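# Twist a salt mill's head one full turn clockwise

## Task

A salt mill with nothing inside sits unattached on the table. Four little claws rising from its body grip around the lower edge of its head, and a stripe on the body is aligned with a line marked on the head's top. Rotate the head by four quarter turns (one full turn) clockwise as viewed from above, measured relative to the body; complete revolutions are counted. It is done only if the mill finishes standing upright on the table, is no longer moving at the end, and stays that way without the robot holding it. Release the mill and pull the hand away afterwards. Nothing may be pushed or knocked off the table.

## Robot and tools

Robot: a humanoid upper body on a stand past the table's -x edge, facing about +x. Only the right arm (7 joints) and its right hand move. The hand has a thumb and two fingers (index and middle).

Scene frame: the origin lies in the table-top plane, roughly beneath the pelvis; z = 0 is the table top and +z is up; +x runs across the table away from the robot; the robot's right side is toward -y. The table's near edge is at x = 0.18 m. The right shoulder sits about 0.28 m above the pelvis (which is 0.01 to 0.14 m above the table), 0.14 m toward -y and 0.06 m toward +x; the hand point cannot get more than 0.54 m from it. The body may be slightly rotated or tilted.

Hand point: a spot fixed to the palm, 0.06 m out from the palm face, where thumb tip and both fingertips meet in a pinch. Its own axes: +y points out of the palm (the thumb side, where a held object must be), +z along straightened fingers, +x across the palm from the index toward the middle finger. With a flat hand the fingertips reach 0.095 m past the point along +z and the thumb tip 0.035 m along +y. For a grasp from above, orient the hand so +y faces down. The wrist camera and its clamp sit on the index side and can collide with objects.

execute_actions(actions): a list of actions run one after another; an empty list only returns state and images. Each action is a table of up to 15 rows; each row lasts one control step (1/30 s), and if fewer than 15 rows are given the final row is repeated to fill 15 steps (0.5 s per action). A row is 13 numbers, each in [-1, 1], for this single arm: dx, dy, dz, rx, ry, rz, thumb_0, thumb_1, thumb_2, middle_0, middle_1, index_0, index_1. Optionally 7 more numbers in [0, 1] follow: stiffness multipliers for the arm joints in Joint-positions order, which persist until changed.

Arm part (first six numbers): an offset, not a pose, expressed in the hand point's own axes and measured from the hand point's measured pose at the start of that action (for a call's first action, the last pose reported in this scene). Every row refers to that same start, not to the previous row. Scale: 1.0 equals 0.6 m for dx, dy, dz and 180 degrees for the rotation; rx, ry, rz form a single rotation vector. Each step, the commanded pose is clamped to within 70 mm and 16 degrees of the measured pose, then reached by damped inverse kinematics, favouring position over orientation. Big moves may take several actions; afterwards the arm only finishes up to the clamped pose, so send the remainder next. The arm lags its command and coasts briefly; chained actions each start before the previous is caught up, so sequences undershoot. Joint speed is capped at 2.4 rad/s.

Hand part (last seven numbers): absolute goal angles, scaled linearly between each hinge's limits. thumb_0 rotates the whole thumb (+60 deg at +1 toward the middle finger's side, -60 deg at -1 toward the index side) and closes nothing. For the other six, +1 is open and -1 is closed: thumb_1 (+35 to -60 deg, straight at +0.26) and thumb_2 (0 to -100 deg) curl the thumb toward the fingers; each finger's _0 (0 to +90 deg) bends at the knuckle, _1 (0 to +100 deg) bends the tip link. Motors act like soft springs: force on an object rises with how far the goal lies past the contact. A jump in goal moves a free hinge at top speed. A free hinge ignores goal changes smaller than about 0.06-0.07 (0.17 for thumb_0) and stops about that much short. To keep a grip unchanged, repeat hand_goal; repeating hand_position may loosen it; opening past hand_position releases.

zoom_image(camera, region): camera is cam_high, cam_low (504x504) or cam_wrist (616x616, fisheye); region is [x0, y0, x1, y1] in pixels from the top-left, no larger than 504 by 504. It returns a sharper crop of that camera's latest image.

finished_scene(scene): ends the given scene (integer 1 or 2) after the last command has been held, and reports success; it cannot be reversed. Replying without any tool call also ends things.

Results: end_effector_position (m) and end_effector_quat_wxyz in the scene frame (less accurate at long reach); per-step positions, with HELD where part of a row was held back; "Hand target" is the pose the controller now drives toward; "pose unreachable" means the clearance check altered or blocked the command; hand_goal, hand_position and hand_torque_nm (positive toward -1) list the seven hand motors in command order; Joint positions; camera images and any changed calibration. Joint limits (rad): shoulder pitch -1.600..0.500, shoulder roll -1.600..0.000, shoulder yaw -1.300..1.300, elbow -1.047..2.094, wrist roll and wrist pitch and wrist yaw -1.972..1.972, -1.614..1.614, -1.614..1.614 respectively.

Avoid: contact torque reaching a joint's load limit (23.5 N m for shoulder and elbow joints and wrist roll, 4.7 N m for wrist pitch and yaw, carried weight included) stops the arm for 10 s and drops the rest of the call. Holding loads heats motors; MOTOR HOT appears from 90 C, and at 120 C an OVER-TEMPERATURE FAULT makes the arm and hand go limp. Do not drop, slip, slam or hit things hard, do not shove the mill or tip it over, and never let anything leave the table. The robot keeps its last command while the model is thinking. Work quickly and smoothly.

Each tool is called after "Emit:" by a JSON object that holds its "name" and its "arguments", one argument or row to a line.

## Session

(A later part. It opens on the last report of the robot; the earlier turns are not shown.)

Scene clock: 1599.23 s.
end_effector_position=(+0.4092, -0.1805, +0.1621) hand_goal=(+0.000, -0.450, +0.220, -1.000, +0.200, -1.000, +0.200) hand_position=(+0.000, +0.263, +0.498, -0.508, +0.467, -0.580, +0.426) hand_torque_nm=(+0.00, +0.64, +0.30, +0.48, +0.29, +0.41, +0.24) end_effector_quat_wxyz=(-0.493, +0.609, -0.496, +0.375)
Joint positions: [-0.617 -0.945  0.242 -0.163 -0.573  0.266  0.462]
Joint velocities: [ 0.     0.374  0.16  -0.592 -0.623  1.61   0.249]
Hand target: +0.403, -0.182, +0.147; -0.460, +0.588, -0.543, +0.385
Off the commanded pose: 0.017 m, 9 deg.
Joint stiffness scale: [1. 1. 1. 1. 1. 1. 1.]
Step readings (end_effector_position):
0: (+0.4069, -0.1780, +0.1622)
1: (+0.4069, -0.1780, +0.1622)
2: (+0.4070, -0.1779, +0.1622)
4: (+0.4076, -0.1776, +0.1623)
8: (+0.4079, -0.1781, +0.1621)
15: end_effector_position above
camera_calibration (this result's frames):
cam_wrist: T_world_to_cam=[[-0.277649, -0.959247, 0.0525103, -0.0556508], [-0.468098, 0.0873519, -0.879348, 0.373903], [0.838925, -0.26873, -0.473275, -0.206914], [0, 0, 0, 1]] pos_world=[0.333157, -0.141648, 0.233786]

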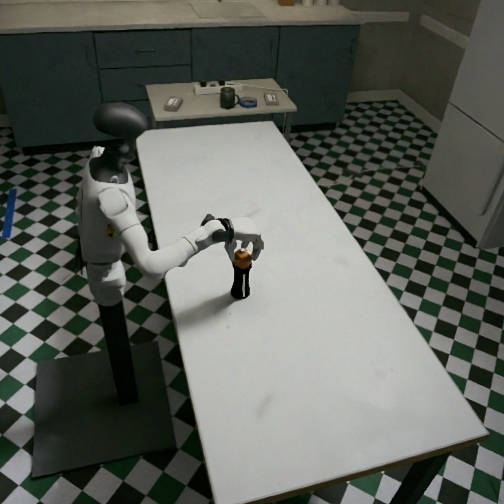

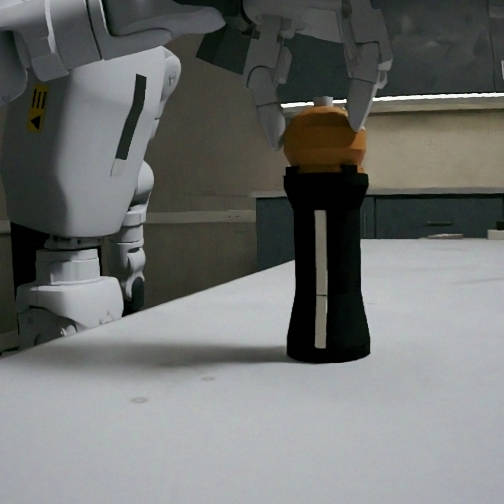

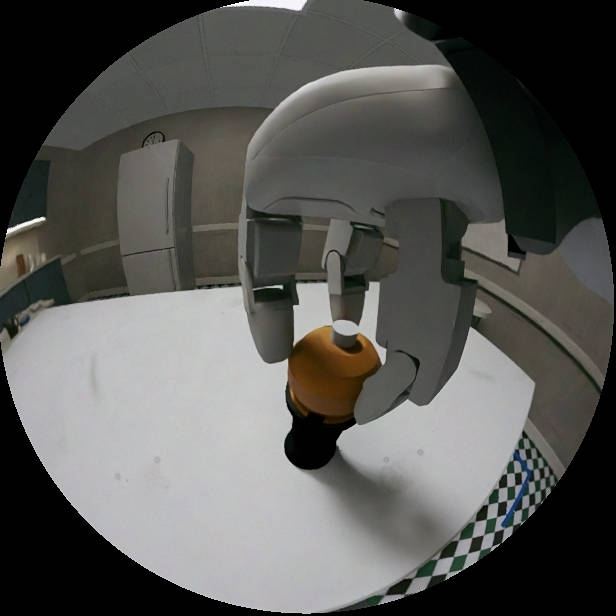

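Emit:
{"name": "execute_actions", "arguments": {
  "actions": [
    [[0.003,0.0278,-0.0018,-0.008,0.054,0.008,0,-0.45,0.22,-1,0.2,-1,0.2],[0.0035,0.0278,-0.0019,-0.011,0.0648,0.009,0,-0.45,0.22,-1,0.2,-1,0.2],[0.004,0.0279,-0.0021,-0.014,0.0756,0.010,0,-0.45,0.22,-1,0.2,-1,0.2],[0.0048,0.0279,-0.0022,-0.015,0.0864,0.0115,0,-0.45,0.22,-1,0.2,-1,0.2],[0.0057,0.028,-0.0024,-0.015,0.0972,0.0135,0,-0.45,0.22,-1,0.2,-1,0.2],[0.0067,0.028,-0.0027,-0.0145,0.108,0.016,0,-0.45,0.22,-1,0.2,-1,0.2],[0.0077,0.0281,-0.003,-0.014,0.1188,0.0186,0,-0.45,0.22,-1,0.2,-1,0.2],[0.0086,0.0282,-0.0033,-0.0137,0.1296,0.0212,0,-0.45,0.22,-1,0.2,-1,0.2],[0.0095,0.0283,-0.0036,-0.0133,0.1404,0.0238,0,-0.45,0.22,-1,0.2,-1,0.2],[0.0104,0.0284,-0.004,-0.013,0.1512,0.0264,0,-0.45,0.22,-1,0.2,-1,0.2],[0.0113,0.0285,-0.0044,-0.0126,0.162,0.029,0,-0.45,0.22,-1,0.2,-1,0.2],[0.0122,0.0286,-0.0048,-0.0122,0.1728,0.0316,0,-0.45,0.22,-1,0.2,-1,0.2],[0.0131,0.0287,-0.0053,-0.0119,0.1836,0.0342,0,-0.45,0.22,-1,0.2,-1,0.2],[0.0139,0.0288,-0.0058,-0.0115,0.1944,0.0368,0,-0.45,0.22,-1,0.2,-1,0.2],[0.0139,0.0288,-0.0058,-0.0115,0.1944,0.0368,0,-0.45,0.22,-1,0.2,-1,0.2]]
  ]
}}

Emit:
{"name": "execute_actions", "arguments": {
  "actions": []
}}

Emit:
{"name": "zoom_image", "arguments": {
  "camera": "cam_low",
  "region": [260, 80, 400, 220]
}}

Scene clock: 1629.57 s.
end_effector_position=(+0.4121, -0.1860, +0.1613) hand_goal=(+0.000, -0.450, +0.220, -1.000, +0.200, -1.000, +0.200) hand_position=(+0.000, +0.263, +0.498, -0.509, +0.460, -0.592, +0.416) hand_torque_nm=(+0.00, +0.64, +0.30, +0.47, +0.28, +0.39, +0.23) end_effector_quat_wxyz=(+0.385, -0.465, +0.627, -0.492)
Joint positions: [-0.778 -0.75   0.495 -0.22  -1.024  1.02   0.68 ]
Joint velocities: [-0.503  0.385  0.611  0.37  -0.939  1.319  0.589]
Hand target: +0.405, -0.187, +0.146; +0.344, -0.453, +0.658, -0.494
Off the commanded pose: 0.018 m, 8 deg.
Joint stiffness scale: [1. 1. 1. 1. 1. 1. 1.]
Step readings (end_effector_position):
0: (+0.4098, -0.1815, +0.1619)
1: (+0.4098, -0.1815, +0.1619)
2: (+0.4098, -0.1816, +0.1619)
4: (+0.4106, -0.1822, +0.1620)
8: (+0.4116, -0.1836, +0.1617)
15: end_effector_position above
camera_calibration (this result's frames):
cam_wrist: T_world_to_cam=[[-0.706768, -0.705466, 0.05288, 0.163873], [-0.357367, 0.291516, -0.887304, 0.368687], [0.610548, -0.646015, -0.458144, -0.1897], [0, 0, 0, 1]] pos_world=[0.363398, -0.11442, 0.231562]

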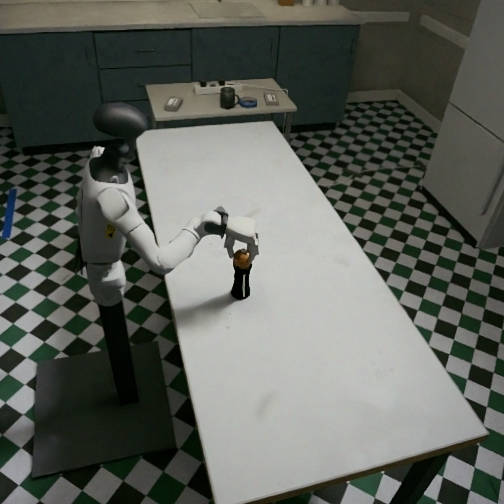

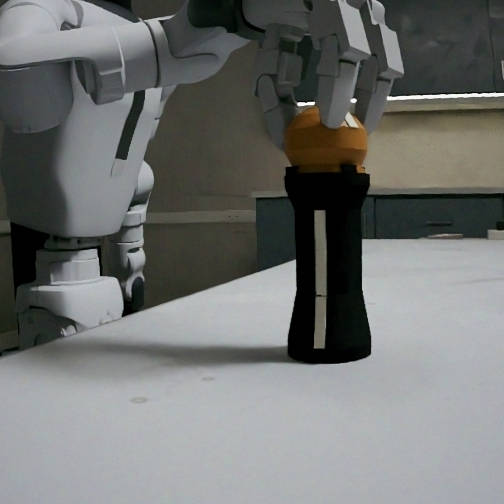

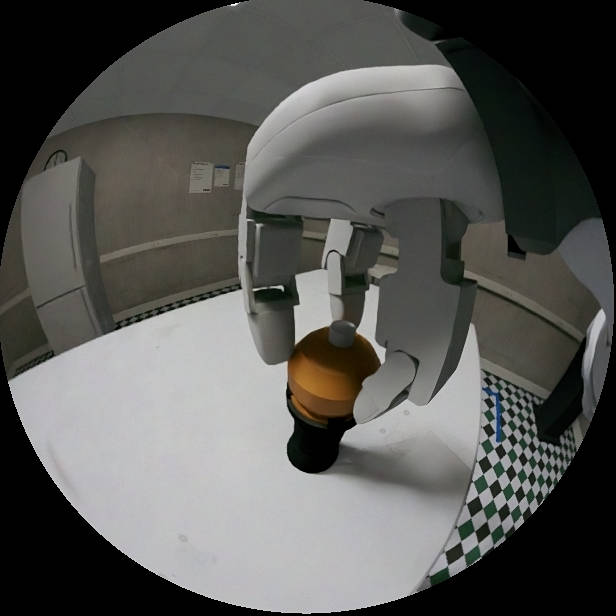

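Scene clock: 1629.57 s.
end_effector_position=(+0.4121, -0.1860, +0.1613) hand_goal=(+0.000, -0.450, +0.220, -1.000, +0.200, -1.000, +0.200) hand_position=(+0.000, +0.263, +0.498, -0.509, +0.460, -0.592, +0.416) hand_torque_nm=(+0.00, +0.64, +0.30, +0.47, +0.28, +0.39, +0.23) end_effector_quat_wxyz=(+0.385, -0.465, +0.627, -0.492)
Joint positions: [-0.778 -0.75   0.495 -0.22  -1.024  1.02   0.68 ]
Joint velocities: [-0.503  0.385  0.611  0.37  -0.939  1.319  0.589]
Hand target: +0.405, -0.187, +0.146; +0.344, -0.453, +0.658, -0.494
Off the commanded pose: 0.018 m, 8 deg.
Joint stiffness scale: [1. 1. 1. 1. 1. 1. 1.]
camera_calibration (this result's frames):
cam_wrist: T_world_to_cam=[[-0.706768, -0.705466, 0.05288, 0.163873], [-0.357367, 0.291516, -0.887304, 0.368687], [0.610548, -0.646015, -0.458144, -0.1897], [0, 0, 0, 1]] pos_world=[0.363398, -0.11442, 0.231562]

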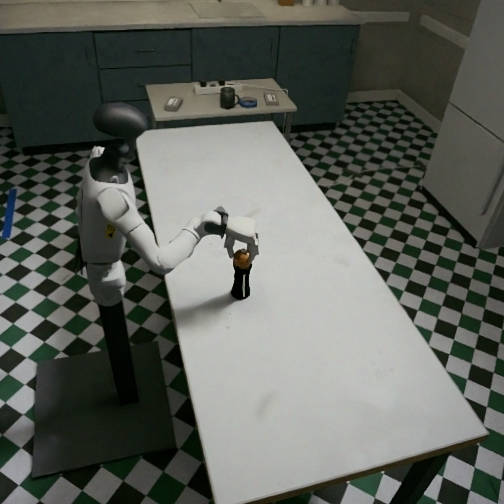

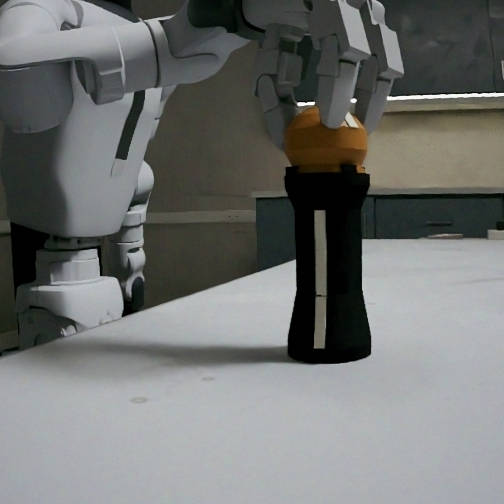

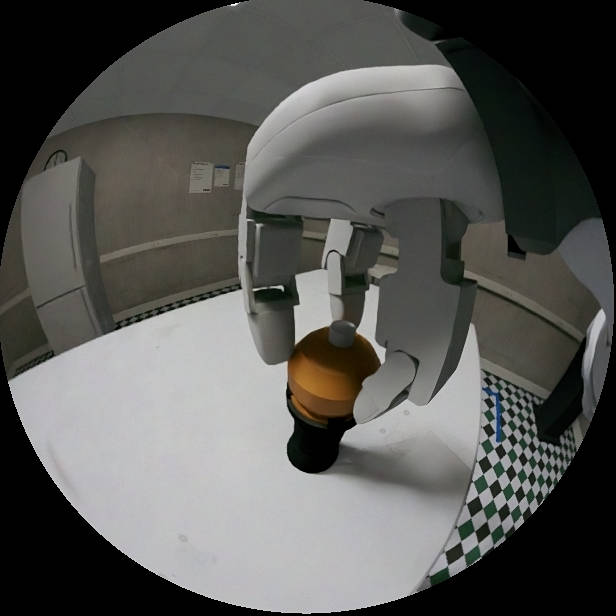

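Region (260, 80, 400, 220) of cam_low's 504x504 image, scaled by 3.600, with more detail than that image has.

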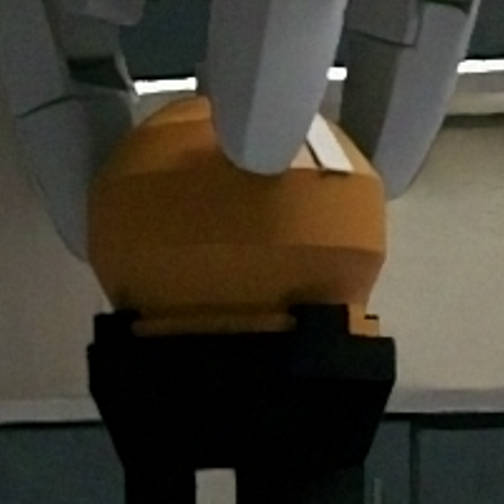

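Emit:
{"name": "execute_actions", "arguments": {
  "actions": []
}}

Emit:
{"name": "zoom_image", "arguments": {
  "camera": "cam_low",
  "region": [260, 80, 400, 220]
}}

Scene clock: 1637.13 s.
end_effector_position=(+0.4124, -0.1868, +0.1611) hand_goal=(+0.000, -0.450, +0.220, -1.000, +0.200, -1.000, +0.200) hand_position=(+0.000, +0.263, +0.497, -0.509, +0.459, -0.596, +0.412) hand_torque_nm=(+0.00, +0.64, +0.30, +0.47, +0.28, +0.39, +0.23) end_effector_quat_wxyz=(+0.364, -0.442, +0.644, -0.507)
Joint positions: [-0.823 -0.723  0.55  -0.18  -1.1    1.119  0.733]
Joint velocities: [ 0.014  0.     0.003 -0.006  0.002  0.     0.   ]
Hand target: +0.405, -0.187, +0.146; +0.344, -0.453, +0.658, -0.494
Off the commanded pose: 0.018 m, 4 deg.
Joint stiffness scale: [1. 1. 1. 1. 1. 1. 1.]
camera_calibration (this result's frames):
cam_wrist: T_world_to_cam=[[-0.758436, -0.649173, 0.0578733, 0.194496], [-0.336595, 0.314108, -0.887716, 0.364528], [0.558103, -0.692756, -0.456739, -0.177812], [0, 0, 0, 1]] pos_world=[0.369448, -0.111421, 0.231127]

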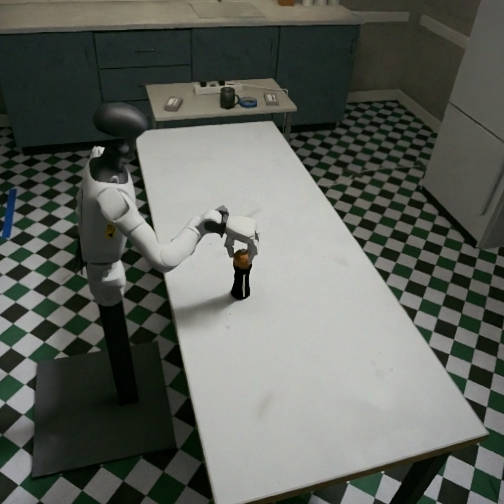

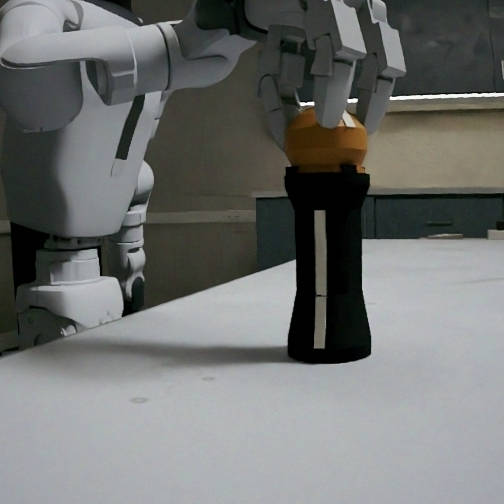

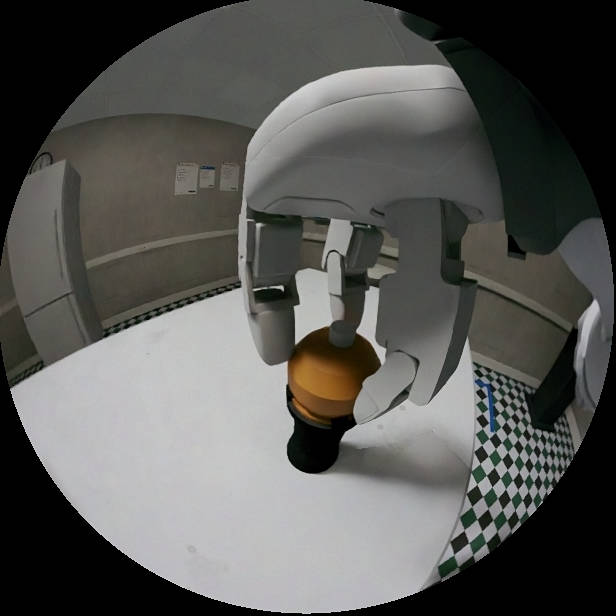

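Region (260, 80, 400, 220) of cam_low's 504x504 image, scaled by 3.600, with more detail than that image has.

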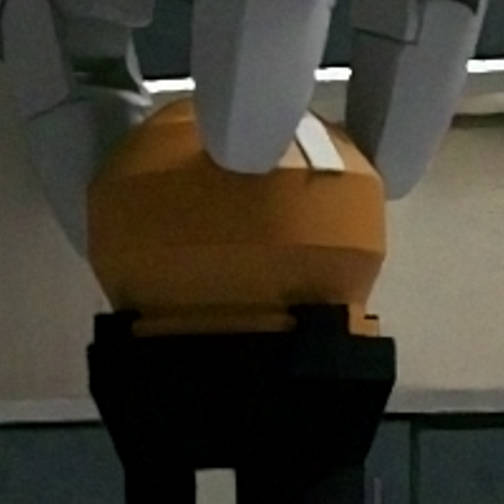

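Emit:
{"name": "execute_actions", "arguments": {
  "actions": [
    [[0,0.012,0.002,0,0,0,0,-0.45,0.22,-1,0.2,-1,0.2],[0,0.008,0.0015,0,0,0,0,-0.45,0.22,-1,0.2,-1,0.2],[0,0.0066,0.0012,0,0,0,0,-0.45,0.22,-1,0.2,-1,0.2],[0,0.0066,0.0012,0,0,0,0,-0.1,0.35,-0.8,0.3,-0.75,0.3],[0,0.005,0.001,0,0,0,0,0.2,0.45,-0.6,0.45,-0.55,0.45],[0,0.003,0.0005,0,0,0,0,0.45,0.55,-0.4,0.58,-0.4,0.58],[0,0,0,0,0,0,0,0.65,0.6,-0.25,0.6,-0.25,0.6],[0,-0.003,-0.0005,0,0,0,0,0.65,0.6,-0.25,0.6,-0.25,0.6],[0,-0.008,-0.0015,0,0,0,0,0.65,0.6,-0.25,0.6,-0.25,0.6],[0,-0.014,-0.0025,0,0,0,0,0.65,0.6,-0.25,0.6,-0.25,0.6],[0,-0.020,-0.0035,0,0,0,0,0.65,0.6,-0.25,0.6,-0.25,0.6],[0,-0.026,-0.0045,0,0,0,0,0.65,0.6,-0.25,0.6,-0.25,0.6],[0,-0.032,-0.0055,0,0,0,0,0.65,0.6,-0.25,0.6,-0.25,0.6],[0,-0.036,-0.006,0,0,0,0,0.65,0.6,-0.25,0.6,-0.25,0.6]],
    [[0,-0.014,-0.003,0,0,0,0,0.65,0.6,-0.25,0.6,-0.25,0.6]]
  ]
}}

Scene clock: 1656.27 s.
end_effector_position=(+0.4126, -0.1871, +0.1847) hand_goal=(+0.000, +0.650, +0.600, -0.250, +0.600, -0.250, +0.600) hand_position=(+0.000, +0.554, +0.524, -0.345, +0.525, -0.345, +0.525) hand_torque_nm=(+0.00, -0.10, -0.08, -0.09, -0.08, -0.09, -0.08) end_effector_quat_wxyz=(+0.363, -0.445, +0.644, -0.505)
Joint positions: [-0.895 -0.779  0.558 -0.208 -1.121  1.131  0.858]
Joint velocities: [ 0.     0.017 -0.003 -0.005 -0.006  0.     0.   ]
Hand target: +0.412, -0.187, +0.184; +0.361, -0.446, +0.645, -0.505
Off the commanded pose: 0.001 m, 0 deg.
Joint stiffness scale: [1. 1. 1. 1. 1. 1. 1.]
Step readings (end_effector_position; steps 1 to 15: 1st action; 16 to 30: 2nd action):
0: (+0.4124, -0.1868, +0.1611)
1: (+0.4124, -0.1868, +0.1611)
2: (+0.4124, -0.1868, +0.1611)
4: (+0.4136, -0.1870, +0.1620)
8: (+0.4132, -0.1869, +0.1613)
15: (+0.4122, -0.1872, +0.1754)
16: (+0.4131, -0.1875, +0.1799)
17: (+0.4138, -0.1877, +0.1834)
19: (+0.4136, -0.1876, +0.1860)
23: (+0.4127, -0.1871, +0.1847)
30: end_effector_position above
camera_calibration (this result's frames):
cam_wrist: T_world_to_cam=[[-0.755333, -0.652335, 0.0627051, 0.19038], [-0.344349, 0.313659, -0.884897, 0.388211], [0.557581, -0.689984, -0.461547, -0.165817], [0, 0, 0, 1]] pos_world=[0.369937, -0.111986, 0.255057]

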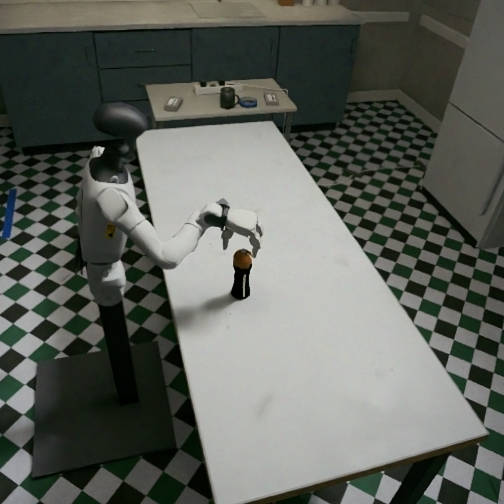

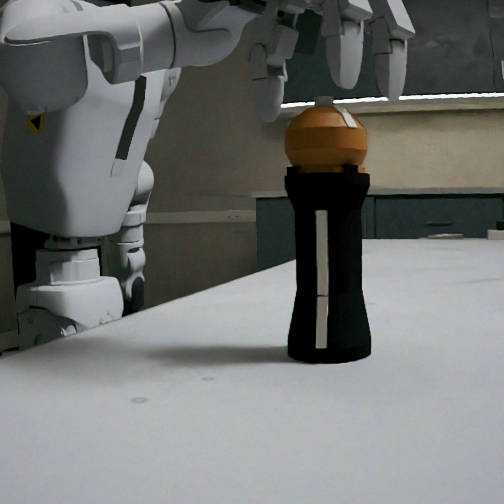

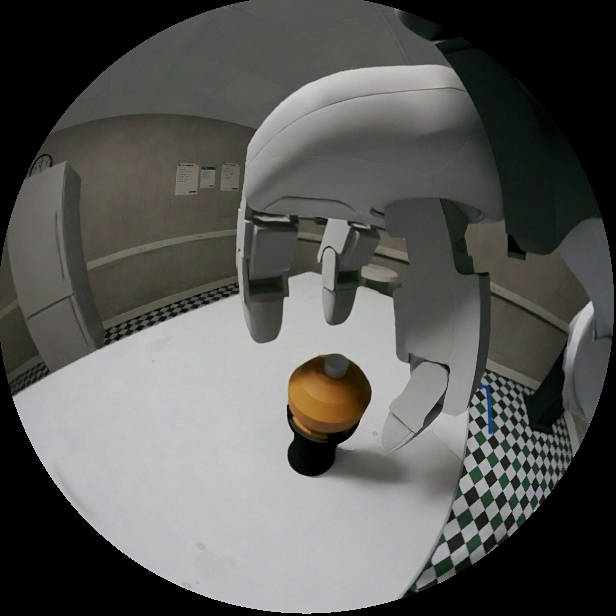

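Emit:
{"name": "zoom_image", "arguments": {
  "camera": "cam_low",
  "region": [260, 80, 400, 220]
}}

Region (260, 80, 400, 220) of cam_low's 504x504 image, scaled by 3.600, with more detail than that image has.

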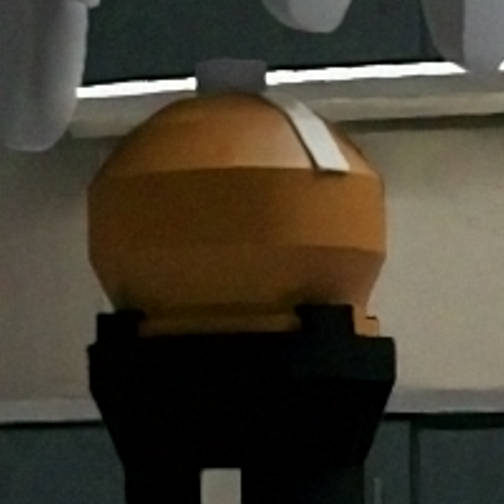

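Emit:
{"name": "execute_actions", "arguments": {
  "actions": [
    [[-0.0015,0,0,0,-0.016,-0.004,0,0.65,0.6,-0.25,0.6,-0.25,0.6],[-0.003,0,0,-0.002,-0.032,-0.007,0,0.65,0.6,-0.25,0.6,-0.25,0.6],[-0.0044,0,-0.0003,-0.004,-0.049,-0.011,0,0.65,0.6,-0.25,0.6,-0.25,0.6],[-0.0059,0,-0.0006,-0.006,-0.065,-0.014,0,0.65,0.6,-0.25,0.6,-0.25,0.6],[-0.0073,0,-0.0009,-0.008,-0.081,-0.018,0,0.65,0.6,-0.25,0.6,-0.25,0.6],[-0.0087,0,-0.0013,-0.010,-0.097,-0.022,0,0.65,0.6,-0.25,0.6,-0.25,0.6],[-0.0101,0,-0.0018,-0.012,-0.113,-0.025,0,0.65,0.6,-0.25,0.6,-0.25,0.6],[-0.0115,0,-0.0024,-0.014,-0.13,-0.029,0,0.65,0.6,-0.25,0.6,-0.25,0.6],[-0.0128,0,-0.003,-0.016,-0.146,-0.032,0,0.65,0.6,-0.25,0.6,-0.25,0.6],[-0.0141,0,-0.0037,-0.018,-0.162,-0.036,0,0.65,0.6,-0.25,0.6,-0.25,0.6],[-0.0154,0,-0.0044,-0.02,-0.178,-0.04,0,0.65,0.6,-0.25,0.6,-0.25,0.6],[-0.0166,0,-0.0052,-0.022,-0.194,-0.043,0,0.65,0.6,-0.25,0.6,-0.25,0.6],[-0.0178,0,-0.0061,-0.024,-0.211,-0.047,0,0.65,0.6,-0.25,0.6,-0.25,0.6],[-0.0189,0,-0.007,-0.025,-0.227,-0.05,0,0.65,0.6,-0.25,0.6,-0.25,0.6],[-0.02,0,-0.008,-0.026,-0.243,-0.054,0,0.65,0.6,-0.25,0.6,-0.25,0.6]],
    [[-0.004,0,-0.0005,0,-0.055,-0.014,0,0.65,0.6,-0.25,0.6,-0.25,0.6],[-0.005,0,-0.0007,0,-0.066,-0.017,0,0.65,0.6,-0.25,0.6,-0.25,0.6],[-0.006,0,-0.0009,0,-0.077,-0.02,0,0.65,0.6,-0.25,0.6,-0.25,0.6],[-0.007,0,-0.0011,0,-0.088,-0.023,0,0.65,0.6,-0.25,0.6,-0.25,0.6],[-0.008,0,-0.0014,0,-0.099,-0.026,0,0.65,0.6,-0.25,0.6,-0.25,0.6],[-0.009,0,-0.0017,0,-0.11,-0.029,0,0.65,0.6,-0.25,0.6,-0.25,0.6],[-0.010,0,-0.002,0,-0.12,-0.032,0,0.65,0.6,-0.25,0.6,-0.25,0.6]],
    [[0,0,0,0,0,0,0,0.65,0.6,-0.25,0.6,-0.25,0.6]]
  ]
}}

Scene clock: 1686.13 s.
end_effector_position=(+0.4067, -0.1679, +0.1938) hand_goal=(+0.000, +0.650, +0.600, -0.250, +0.600, -0.250, +0.600) hand_position=(+0.000, +0.554, +0.524, -0.343, +0.525, -0.344, +0.525) hand_torque_nm=(+0.00, -0.10, -0.08, -0.09, -0.08, -0.09, -0.08) end_effector_quat_wxyz=(-0.542, +0.689, -0.378, +0.299)
Joint positions: [-0.728 -1.065  0.214  0.01  -0.383 -0.216  0.493]
Joint velocities: [ 0.015 -0.003 -0.008 -0.003  0.     0.     0.   ]
Hand target: +0.407, -0.168, +0.194; -0.542, +0.689, -0.378, +0.299
Off the commanded pose: 0.000 m, 0 deg.
Joint stiffness scale: [1. 1. 1. 1. 1. 1. 1.]
Step readings (end_effector_position; steps 1 to 15: 1st action; 16 to 30: 2nd action; 31 to 45: 3rd action):
0: (+0.4126, -0.1871, +0.1847)
1: (+0.4126, -0.1871, +0.1847)
2: (+0.4126, -0.1871, +0.1846)
4: (+0.4130, -0.1849, +0.1848)
8: (+0.4124, -0.1794, +0.1865)
15: (+0.4096, -0.1719, +0.1915)
16: (+0.4093, -0.1716, +0.1920)
17: (+0.4089, -0.1718, +0.1924)
19: (+0.4075, -0.1705, +0.1930)
23: (+0.4052, -0.1659, +0.1931)
30: (+0.4065, -0.1678, +0.1936)
31: (+0.4066, -0.1678, +0.1937)
32: (+0.4067, -0.1678, +0.1937)
34: (+0.4067, -0.1678, +0.1937)
38: (+0.4067, -0.1679, +0.1938)
45: end_effector_position above
camera_calibration (this result's frames):
cam_wrist: T_world_to_cam=[[0.0543247, -0.995056, 0.0831429, -0.192887], [-0.454058, -0.0987763, -0.88548, 0.363692], [0.889314, 0.0103517, -0.457179, -0.163226], [0, 0, 0, 1]] pos_world=[0.320775, -0.154319, 0.263456]

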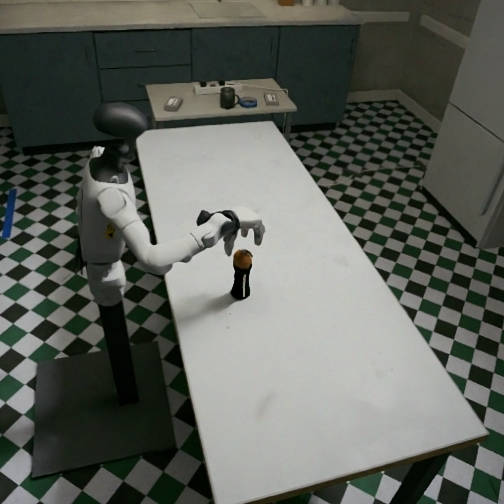

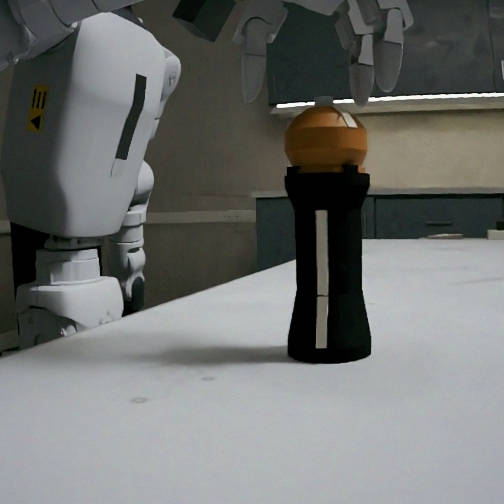

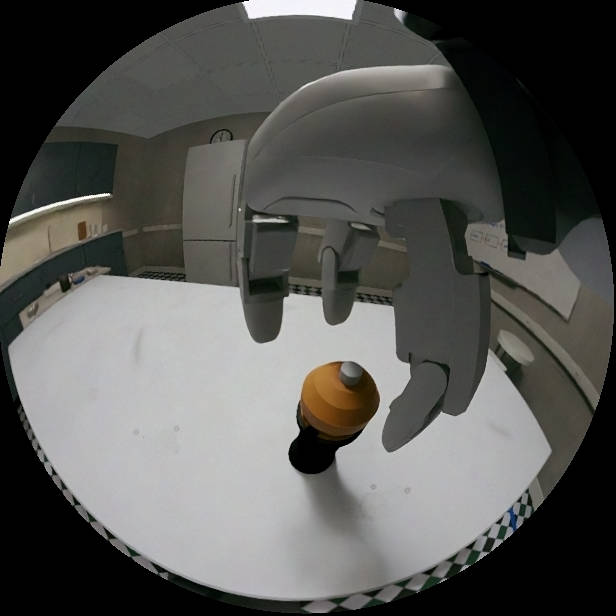

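Emit:
{"name": "execute_actions", "arguments": {
  "actions": [
    [[0.002,0,-0.001,-0.003,-0.005,-0.001,0,0.62,0.6,-0.28,0.6,-0.28,0.6],[0.004,0,-0.002,-0.006,-0.010,-0.002,0,0.6,0.6,-0.3,0.6,-0.3,0.6],[0.007,0,-0.004,-0.009,-0.015,-0.004,0,0.58,0.58,-0.32,0.6,-0.32,0.6],[0.010,0.002,-0.006,-0.012,-0.02,-0.005,0,0.56,0.57,-0.34,0.59,-0.34,0.59],[0.012,0.005,-0.007,-0.015,-0.025,-0.006,0,0.54,0.56,-0.36,0.58,-0.36,0.58],[0.0133,0.010,-0.006,-0.0175,-0.030,-0.007,0,0.52,0.55,-0.38,0.58,-0.38,0.58],[0.0133,0.015,-0.005,-0.0175,-0.030,-0.007,0,0.5,0.55,-0.4,0.58,-0.4,0.58],[0.0133,0.020,-0.004,-0.0175,-0.030,-0.007,0,0.5,0.55,-0.4,0.58,-0.4,0.58],[0.0133,0.025,-0.003,-0.0175,-0.030,-0.007,0,0.5,0.55,-0.4,0.58,-0.4,0.58],[0.0133,0.030,-0.001,-0.0175,-0.030,-0.007,0,0.5,0.55,-0.4,0.58,-0.4,0.58],[0.0133,0.034,0,-0.0175,-0.030,-0.007,0,0.5,0.55,-0.4,0.58,-0.4,0.58],[0.0133,0.0375,0.001,-0.0175,-0.030,-0.007,0,0.5,0.55,-0.4,0.58,-0.4,0.58]],
    [[0,0,0,0,0,0,0,0.5,0.55,-0.4,0.58,-0.4,0.58]]
  ]
}}

Scene clock: 1728.87 s.
end_effector_position=(+0.4057, -0.1764, +0.1712) hand_goal=(+0.000, +0.500, +0.550, -0.400, +0.580, -0.400, +0.580) hand_position=(+0.000, +0.554, +0.524, -0.343, +0.525, -0.344, +0.525) hand_torque_nm=(+0.00, +0.06, -0.03, +0.06, -0.06, +0.05, -0.06) end_effector_quat_wxyz=(-0.537, +0.721, -0.354, +0.258)
Joint positions: [-0.771 -1.058  0.272  0.224 -0.381 -0.47   0.463]
Joint velocities: [ 0.002 -0.009  0.002  0.     0.003  0.     0.   ]
Hand target: +0.406, -0.177, +0.172; -0.538, +0.720, -0.354, +0.259
Off the commanded pose: 0.001 m, 0 deg.
Joint stiffness scale: [1. 1. 1. 1. 1. 1. 1.]
Step readings (end_effector_position; steps 1 to 15: 1st action; 16 to 30: 2nd action):
0: (+0.4067, -0.1679, +0.1938)
1: (+0.4067, -0.1679, +0.1938)
2: (+0.4067, -0.1679, +0.1938)
4: (+0.4065, -0.1684, +0.1931)
8: (+0.4071, -0.1771, +0.1929)
15: (+0.4058, -0.1766, +0.1724)
16: (+0.4057, -0.1766, +0.1712)
17: (+0.4057, -0.1766, +0.1711)
19: (+0.4057, -0.1765, +0.1712)
23: (+0.4057, -0.1764, +0.1712)
30: end_effector_position above
camera_calibration (this result's frames):
cam_wrist: T_world_to_cam=[[0.155637, -0.982488, 0.10244, -0.241649], [-0.487186, -0.166559, -0.857268, 0.33905], [0.859318, 0.0835154, -0.504577, -0.139295], [0, 0, 0, 1]] pos_world=[0.322489, -0.169312, 0.245126]

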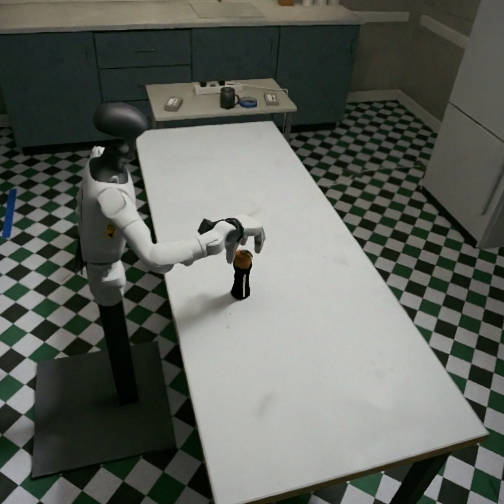

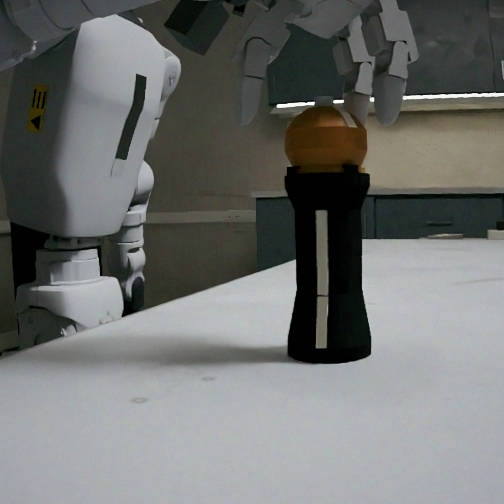

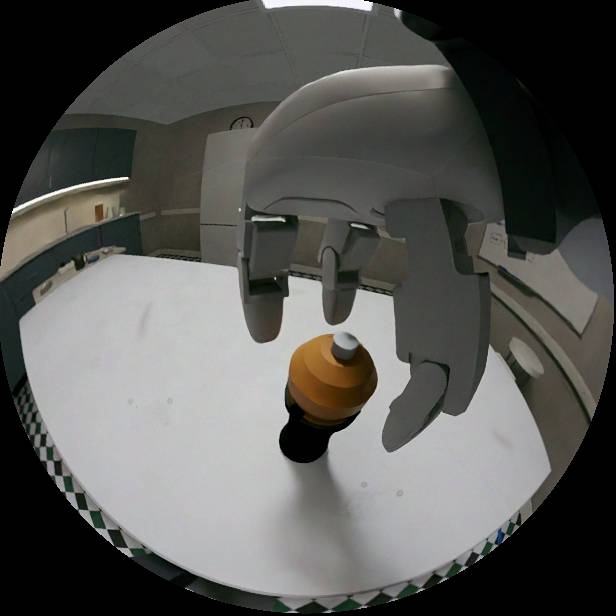

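Emit:
{"name": "execute_actions", "arguments": {
  "actions": [
    [[0,0.003,0.001,0,0,0,0,0.5,0.55,-0.4,0.58,-0.4,0.58],[0,0.006,0.002,0,0,0,0,0.5,0.55,-0.4,0.58,-0.4,0.58],[0,0.009,0.0027,0,0,0,0,0.5,0.55,-0.4,0.58,-0.4,0.58],[0,0.012,0.0036,0,0,0,0,0.5,0.55,-0.4,0.58,-0.4,0.58],[0,0.0144,0.0043,0,0,0,0,0.5,0.55,-0.4,0.58,-0.4,0.58]]
  ]
}}

Scene clock: 1734.83 s.
end_effector_position=(+0.4053, -0.1763, +0.1625) hand_goal=(+0.000, +0.500, +0.550, -0.400, +0.580, -0.400, +0.580) hand_position=(+0.000, +0.554, +0.524, -0.343, +0.525, -0.344, +0.525) hand_torque_nm=(+0.00, +0.06, -0.03, +0.06, -0.06, +0.05, -0.06) end_effector_quat_wxyz=(-0.538, +0.720, -0.356, +0.257)
Joint positions: [-0.757 -1.046  0.283  0.239 -0.4   -0.477  0.431]
Joint velocities: [ 0.008 -0.006 -0.006  0.     0.     0.    -0.003]
Hand target: +0.406, -0.176, +0.162; -0.538, +0.720, -0.355, +0.258
Off the commanded pose: 0.000 m, 0 deg.
Joint stiffness scale: [1. 1. 1. 1. 1. 1. 1.]
Step readings (end_effector_position):
0: (+0.4057, -0.1764, +0.1712)
1: (+0.4057, -0.1764, +0.1712)
2: (+0.4057, -0.1764, +0.1713)
4: (+0.4066, -0.1763, +0.1710)
8: (+0.4058, -0.1764, +0.1644)
15: end_effector_position above
camera_calibration (this result's frames):
cam_wrist: T_world_to_cam=[[0.153957, -0.983178, 0.0982787, -0.239309], [-0.489812, -0.162324, -0.856584, 0.333137], [0.858127, 0.0837387, -0.506563, -0.142579], [0, 0, 0, 1]] pos_world=[0.322369, -0.169268, 0.236654]

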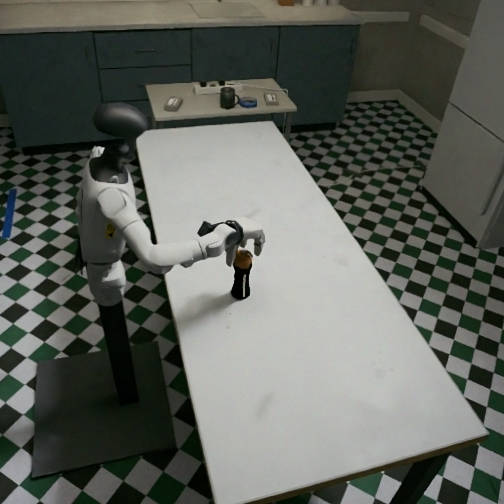

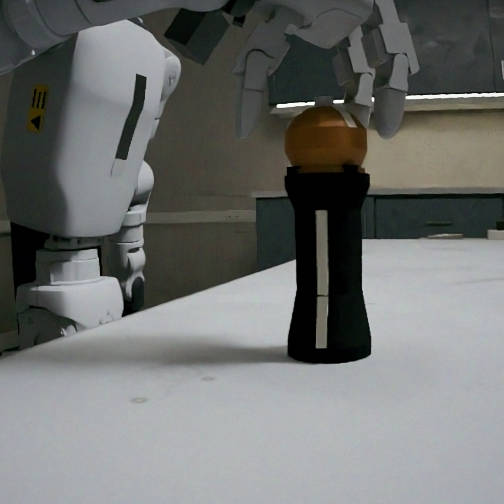

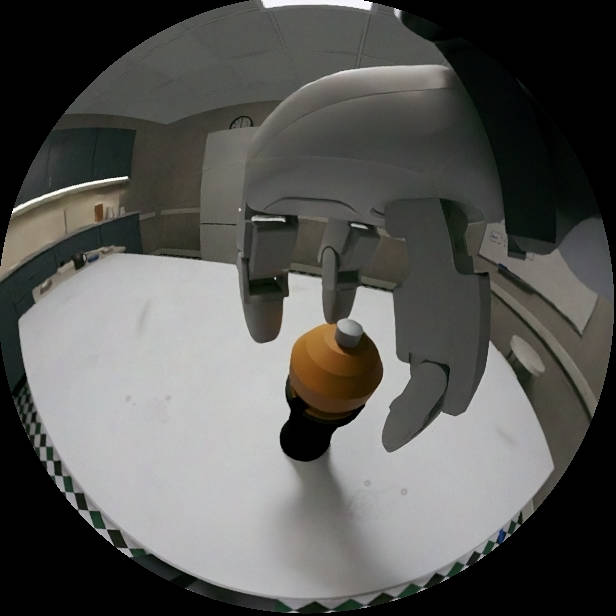

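Emit:
{"name": "execute_actions", "arguments": {
  "actions": [
    [[0,0,0,0,0,0,0,0.4,0.52,-0.45,0.54,-0.45,0.54],[0,0,0,0,0,0,0,0.25,0.46,-0.55,0.48,-0.53,0.48],[0,0,0,0,0,0,0,0.1,0.41,-0.67,0.4,-0.65,0.4],[0,0,0,0,0,0,0,-0.05,0.36,-0.77,0.34,-0.76,0.34],[0,0,0,0,0,0,0,-0.2,0.3,-0.87,0.28,-0.87,0.28],[0,0,0,0,0,0,0,-0.33,0.26,-0.94,0.24,-0.94,0.24],[0,0,0,0,0,0,0,-0.45,0.22,-1,0.2,-1,0.2]],
    [[-0.0017,0.009,0.0005,0,0,0,0,-0.45,0.22,-1,0.2,-1,0.2],[-0.0034,0.018,0.001,0,0,0,0,-0.45,0.22,-1,0.2,-1,0.2],[-0.0051,0.0274,0.0014,0,0,0,0,-0.45,0.22,-1,0.2,-1,0.2],[-0.0051,0.0274,0.0014,0,0.0106,0.0032,0,-0.45,0.22,-1,0.2,-1,0.2],[-0.0046,0.0274,0.0014,0,0.0213,0.0064,0,-0.45,0.22,-1,0.2,-1,0.2],[-0.0041,0.0274,0.0014,0,0.0319,0.0097,0,-0.45,0.22,-1,0.2,-1,0.2],[-0.0031,0.0274,0.0013,0,0.0425,0.0129,0,-0.45,0.22,-1,0.2,-1,0.2],[-0.0021,0.0274,0.0012,0,0.0532,0.0161,0,-0.45,0.22,-1,0.2,-1,0.2],[-0.0011,0.0275,0.0011,0,0.0638,0.0193,0,-0.45,0.22,-1,0.2,-1,0.2],[-0.0002,0.0275,0.001,0,0.0744,0.0226,0,-0.45,0.22,-1,0.2,-1,0.2],[0.0008,0.0276,0.0008,0,0.0851,0.0258,0,-0.45,0.22,-1,0.2,-1,0.2],[0.0017,0.0276,0.0006,0,0.0957,0.029,0,-0.45,0.22,-1,0.2,-1,0.2],[0.0027,0.0277,0.0004,0,0.1063,0.0322,0,-0.45,0.22,-1,0.2,-1,0.2],[0.0036,0.0277,0.0001,0,0.117,0.0354,0,-0.45,0.22,-1,0.2,-1,0.2],[0.0045,0.0278,-0.0003,0,0.1276,0.0387,0,-0.45,0.22,-1,0.2,-1,0.2]]
  ]
}}

Scene clock: 1756.23 s.
end_effector_position=(+0.4080, -0.1781, +0.1627) hand_goal=(+0.000, -0.450, +0.220, -1.000, +0.200, -1.000, +0.200) hand_position=(+0.000, +0.263, +0.498, -0.492, +0.477, -0.615, +0.405) hand_torque_nm=(+0.00, +0.64, +0.30, +0.49, +0.30, +0.37, +0.21) end_effector_quat_wxyz=(-0.518, +0.651, -0.444, +0.331)
Joint positions: [-0.636 -1.006  0.236 -0.043 -0.473 -0.008  0.423]
Joint velocities: [ 0.144  0.262  0.002 -0.813 -0.405  1.692  0.221]
Hand target: +0.401, -0.181, +0.148; -0.486, +0.634, -0.495, +0.343
Off the commanded pose: 0.017 m, 9 deg.
Joint stiffness scale: [1. 1. 1. 1. 1. 1. 1.]
Step readings (end_effector_position; steps 1 to 15: 1st action; 16 to 30: 2nd action):
0: (+0.4053, -0.1762, +0.1625)
1: (+0.4053, -0.1762, +0.1625)
2: (+0.4053, -0.1762, +0.1625)
4: (+0.4054, -0.1762, +0.1626)
8: (+0.4055, -0.1762, +0.1627)
15: (+0.4055, -0.1762, +0.1627)
16: (+0.4055, -0.1762, +0.1627)
17: (+0.4056, -0.1761, +0.1627)
19: (+0.4060, -0.1756, +0.1628)
23: (+0.4061, -0.1762, +0.1628)
30: end_effector_position above
camera_calibration (this result's frames):
cam_wrist: T_world_to_cam=[[-0.113651, -0.991612, 0.0615516, -0.127896], [-0.483053, 0.00101379, -0.87559, 0.363792], [0.868184, -0.129244, -0.479117, -0.19113], [0, 0, 0, 1]] pos_world=[0.327131, -0.151895, 0.234832]

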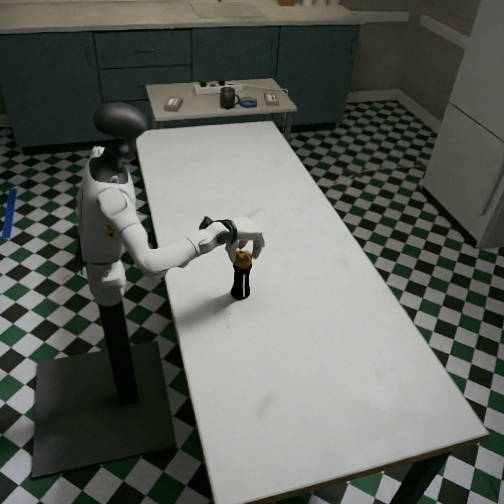

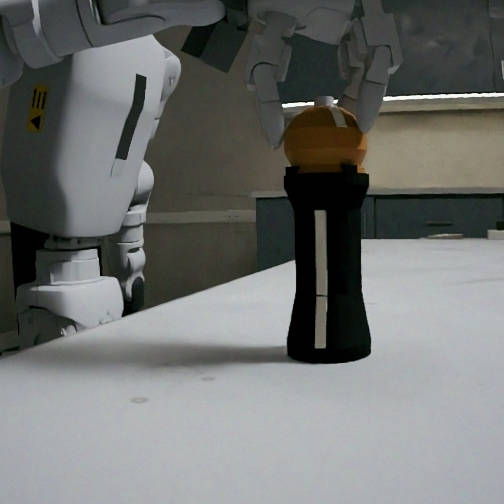

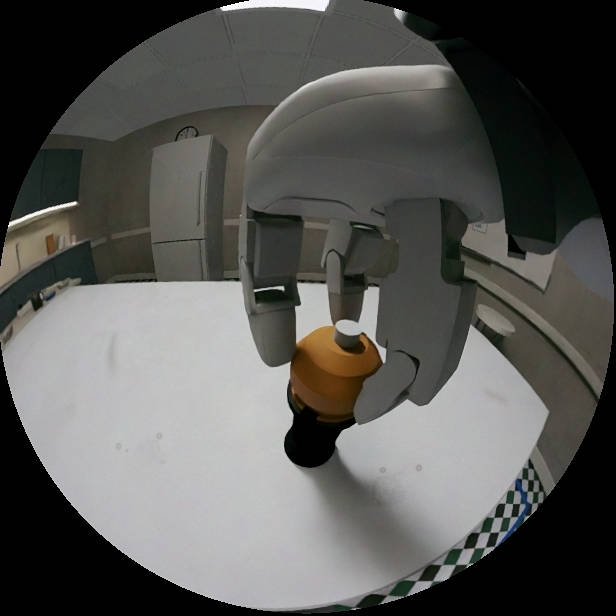

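Emit:
{"name": "execute_actions", "arguments": {
  "actions": [
    [[0.0015,0.0277,-0.0011,-0.006,0.0538,0.009,0,-0.45,0.22,-1,0.2,-1,0.2],[0.002,0.0277,-0.0012,-0.009,0.0646,0.010,0,-0.45,0.22,-1,0.2,-1,0.2],[0.0026,0.0278,-0.0014,-0.011,0.0753,0.011,0,-0.45,0.22,-1,0.2,-1,0.2],[0.0034,0.0278,-0.0015,-0.0124,0.0861,0.0125,0,-0.45,0.22,-1,0.2,-1,0.2],[0.0043,0.0279,-0.0017,-0.0121,0.0968,0.015,0,-0.45,0.22,-1,0.2,-1,0.2],[0.0053,0.0279,-0.002,-0.0118,0.1076,0.0178,0,-0.45,0.22,-1,0.2,-1,0.2],[0.0063,0.028,-0.0023,-0.0115,0.1184,0.0205,0,-0.45,0.22,-1,0.2,-1,0.2],[0.0072,0.0281,-0.0026,-0.0112,0.1291,0.0232,0,-0.45,0.22,-1,0.2,-1,0.2],[0.0081,0.0282,-0.0029,-0.0108,0.1399,0.0258,0,-0.45,0.22,-1,0.2,-1,0.2],[0.009,0.0283,-0.0033,-0.0105,0.1506,0.0285,0,-0.45,0.22,-1,0.2,-1,0.2],[0.0099,0.0284,-0.0037,-0.0102,0.1614,0.0312,0,-0.45,0.22,-1,0.2,-1,0.2],[0.0108,0.0285,-0.0041,-0.0099,0.1722,0.0339,0,-0.45,0.22,-1,0.2,-1,0.2],[0.0117,0.0286,-0.0046,-0.0096,0.1829,0.0366,0,-0.45,0.22,-1,0.2,-1,0.2],[0.0125,0.0287,-0.0051,-0.0092,0.1937,0.0392,0,-0.45,0.22,-1,0.2,-1,0.2],[0.0133,0.0288,-0.0056,-0.0089,0.2044,0.0419,0,-0.45,0.22,-1,0.2,-1,0.2]]
  ]
}}

Scene clock: 1771.50 s.
end_effector_position=(+0.4118, -0.1832, +0.1624) hand_goal=(+0.000, -0.450, +0.220, -1.000, +0.200, -1.000, +0.200) hand_position=(+0.000, +0.263, +0.498, -0.501, +0.460, -0.650, +0.385) hand_torque_nm=(+0.00, +0.64, +0.30, +0.48, +0.27, +0.33, +0.20) end_effector_quat_wxyz=(+0.422, -0.518, +0.585, -0.459)
Joint positions: [-0.71  -0.818  0.405 -0.259 -0.864  0.8    0.593]
Joint velocities: [-0.371  0.388  0.568  0.021 -0.968  1.467  0.481]
Hand target: +0.405, -0.185, +0.147; +0.382, -0.497, +0.625, -0.465
Off the commanded pose: 0.018 m, 9 deg.
Joint stiffness scale: [1. 1. 1. 1. 1. 1. 1.]
Step readings (end_effector_position):
0: (+0.4088, -0.1792, +0.1627)
1: (+0.4088, -0.1792, +0.1627)
2: (+0.4089, -0.1792, +0.1627)
4: (+0.4094, -0.1796, +0.1627)
8: (+0.4103, -0.1807, +0.1625)
15: end_effector_position above
camera_calibration (this result's frames):
cam_wrist: T_world_to_cam=[[-0.578543, -0.813488, 0.0593791, 0.0919167], [-0.404438, 0.222887, -0.88699, 0.375389], [0.708321, -0.537177, -0.457955, -0.207547], [0, 0, 0, 1]] pos_world=[0.352009, -0.120386, 0.232462]

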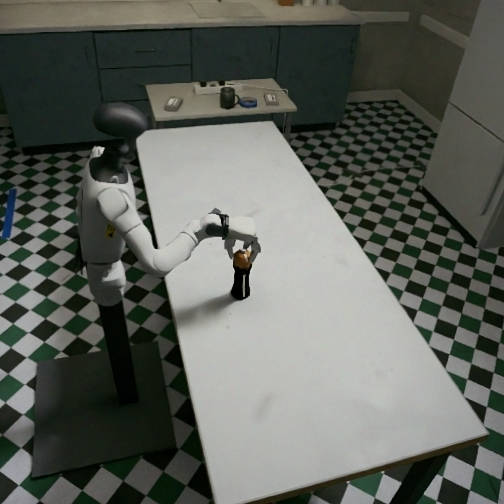

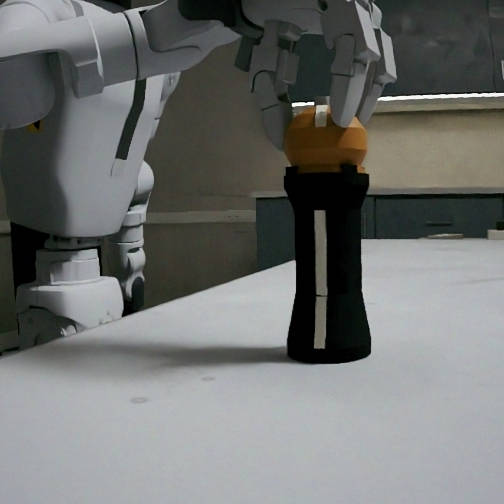

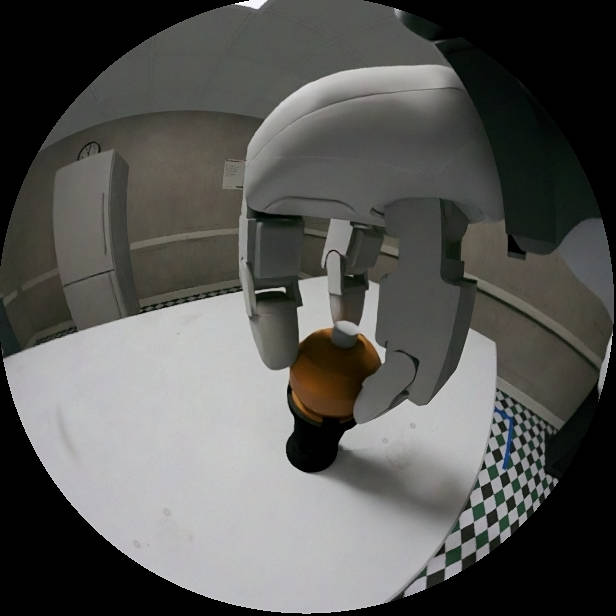

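Emit:
{"name": "execute_actions", "arguments": {
  "actions": []
}}

Emit:
{"name": "zoom_image", "arguments": {
  "camera": "cam_low",
  "region": [260, 80, 400, 220]
}}

Scene clock: 1785.00 s.
end_effector_position=(+0.4120, -0.1843, +0.1623) hand_goal=(+0.000, -0.450, +0.220, -1.000, +0.200, -1.000, +0.200) hand_position=(+0.000, +0.263, +0.496, -0.502, +0.458, -0.659, +0.381) hand_torque_nm=(+0.00, +0.64, +0.30, +0.48, +0.28, +0.33, +0.19) end_effector_quat_wxyz=(+0.401, -0.486, +0.610, -0.480)
Joint positions: [-0.752 -0.778  0.464 -0.245 -0.96   0.941  0.643]
Joint velocities: [-0.003 -0.006 -0.002  0.005  0.003  0.     0.   ]
Hand target: +0.405, -0.185, +0.147; +0.382, -0.497, +0.625, -0.465
Off the commanded pose: 0.018 m, 5 deg.
Joint stiffness scale: [1. 1. 1. 1. 1. 1. 1.]
camera_calibration (this result's frames):
cam_wrist: T_world_to_cam=[[-0.658232, -0.750818, 0.0548008, 0.13628], [-0.375386, 0.264254, -0.8884, 0.371608], [0.652545, -0.605345, -0.455787, -0.198299], [0, 0, 0, 1]] pos_world=[0.3586, -0.115917, 0.232287]

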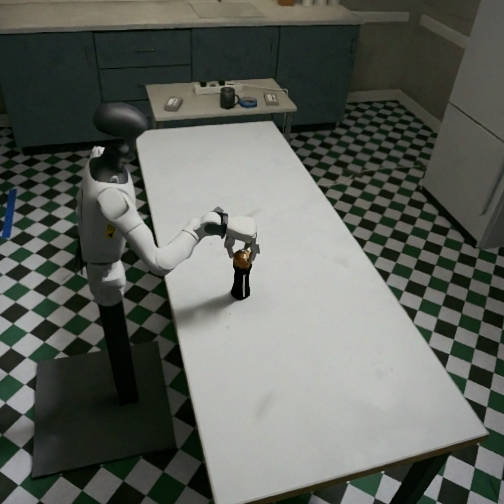

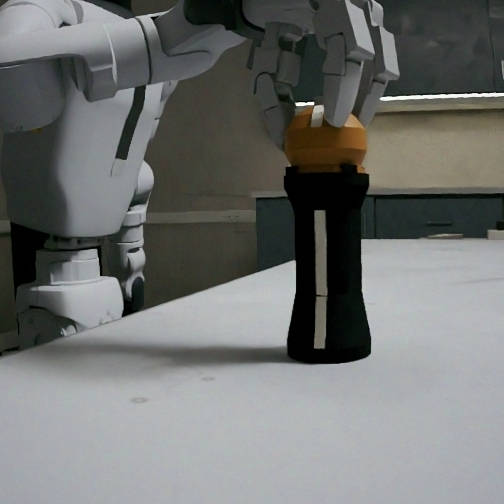

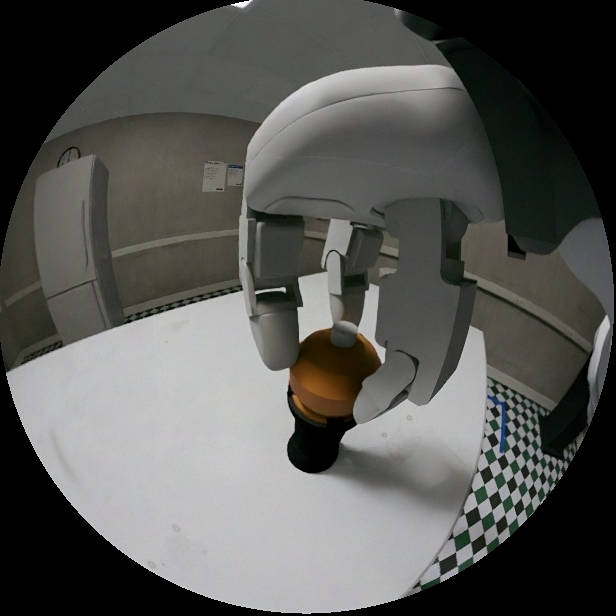

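Region (260, 80, 400, 220) of cam_low's 504x504 image, scaled by 3.600, with more detail than that image has.

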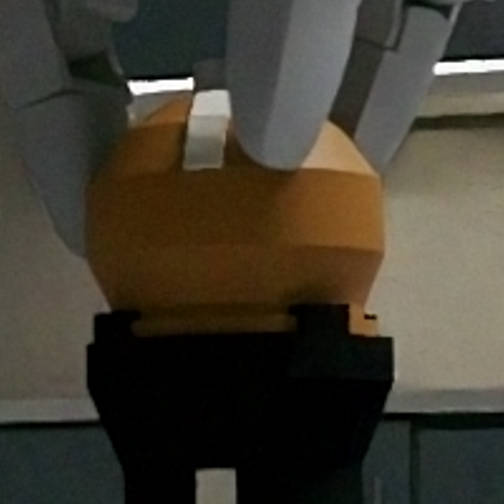

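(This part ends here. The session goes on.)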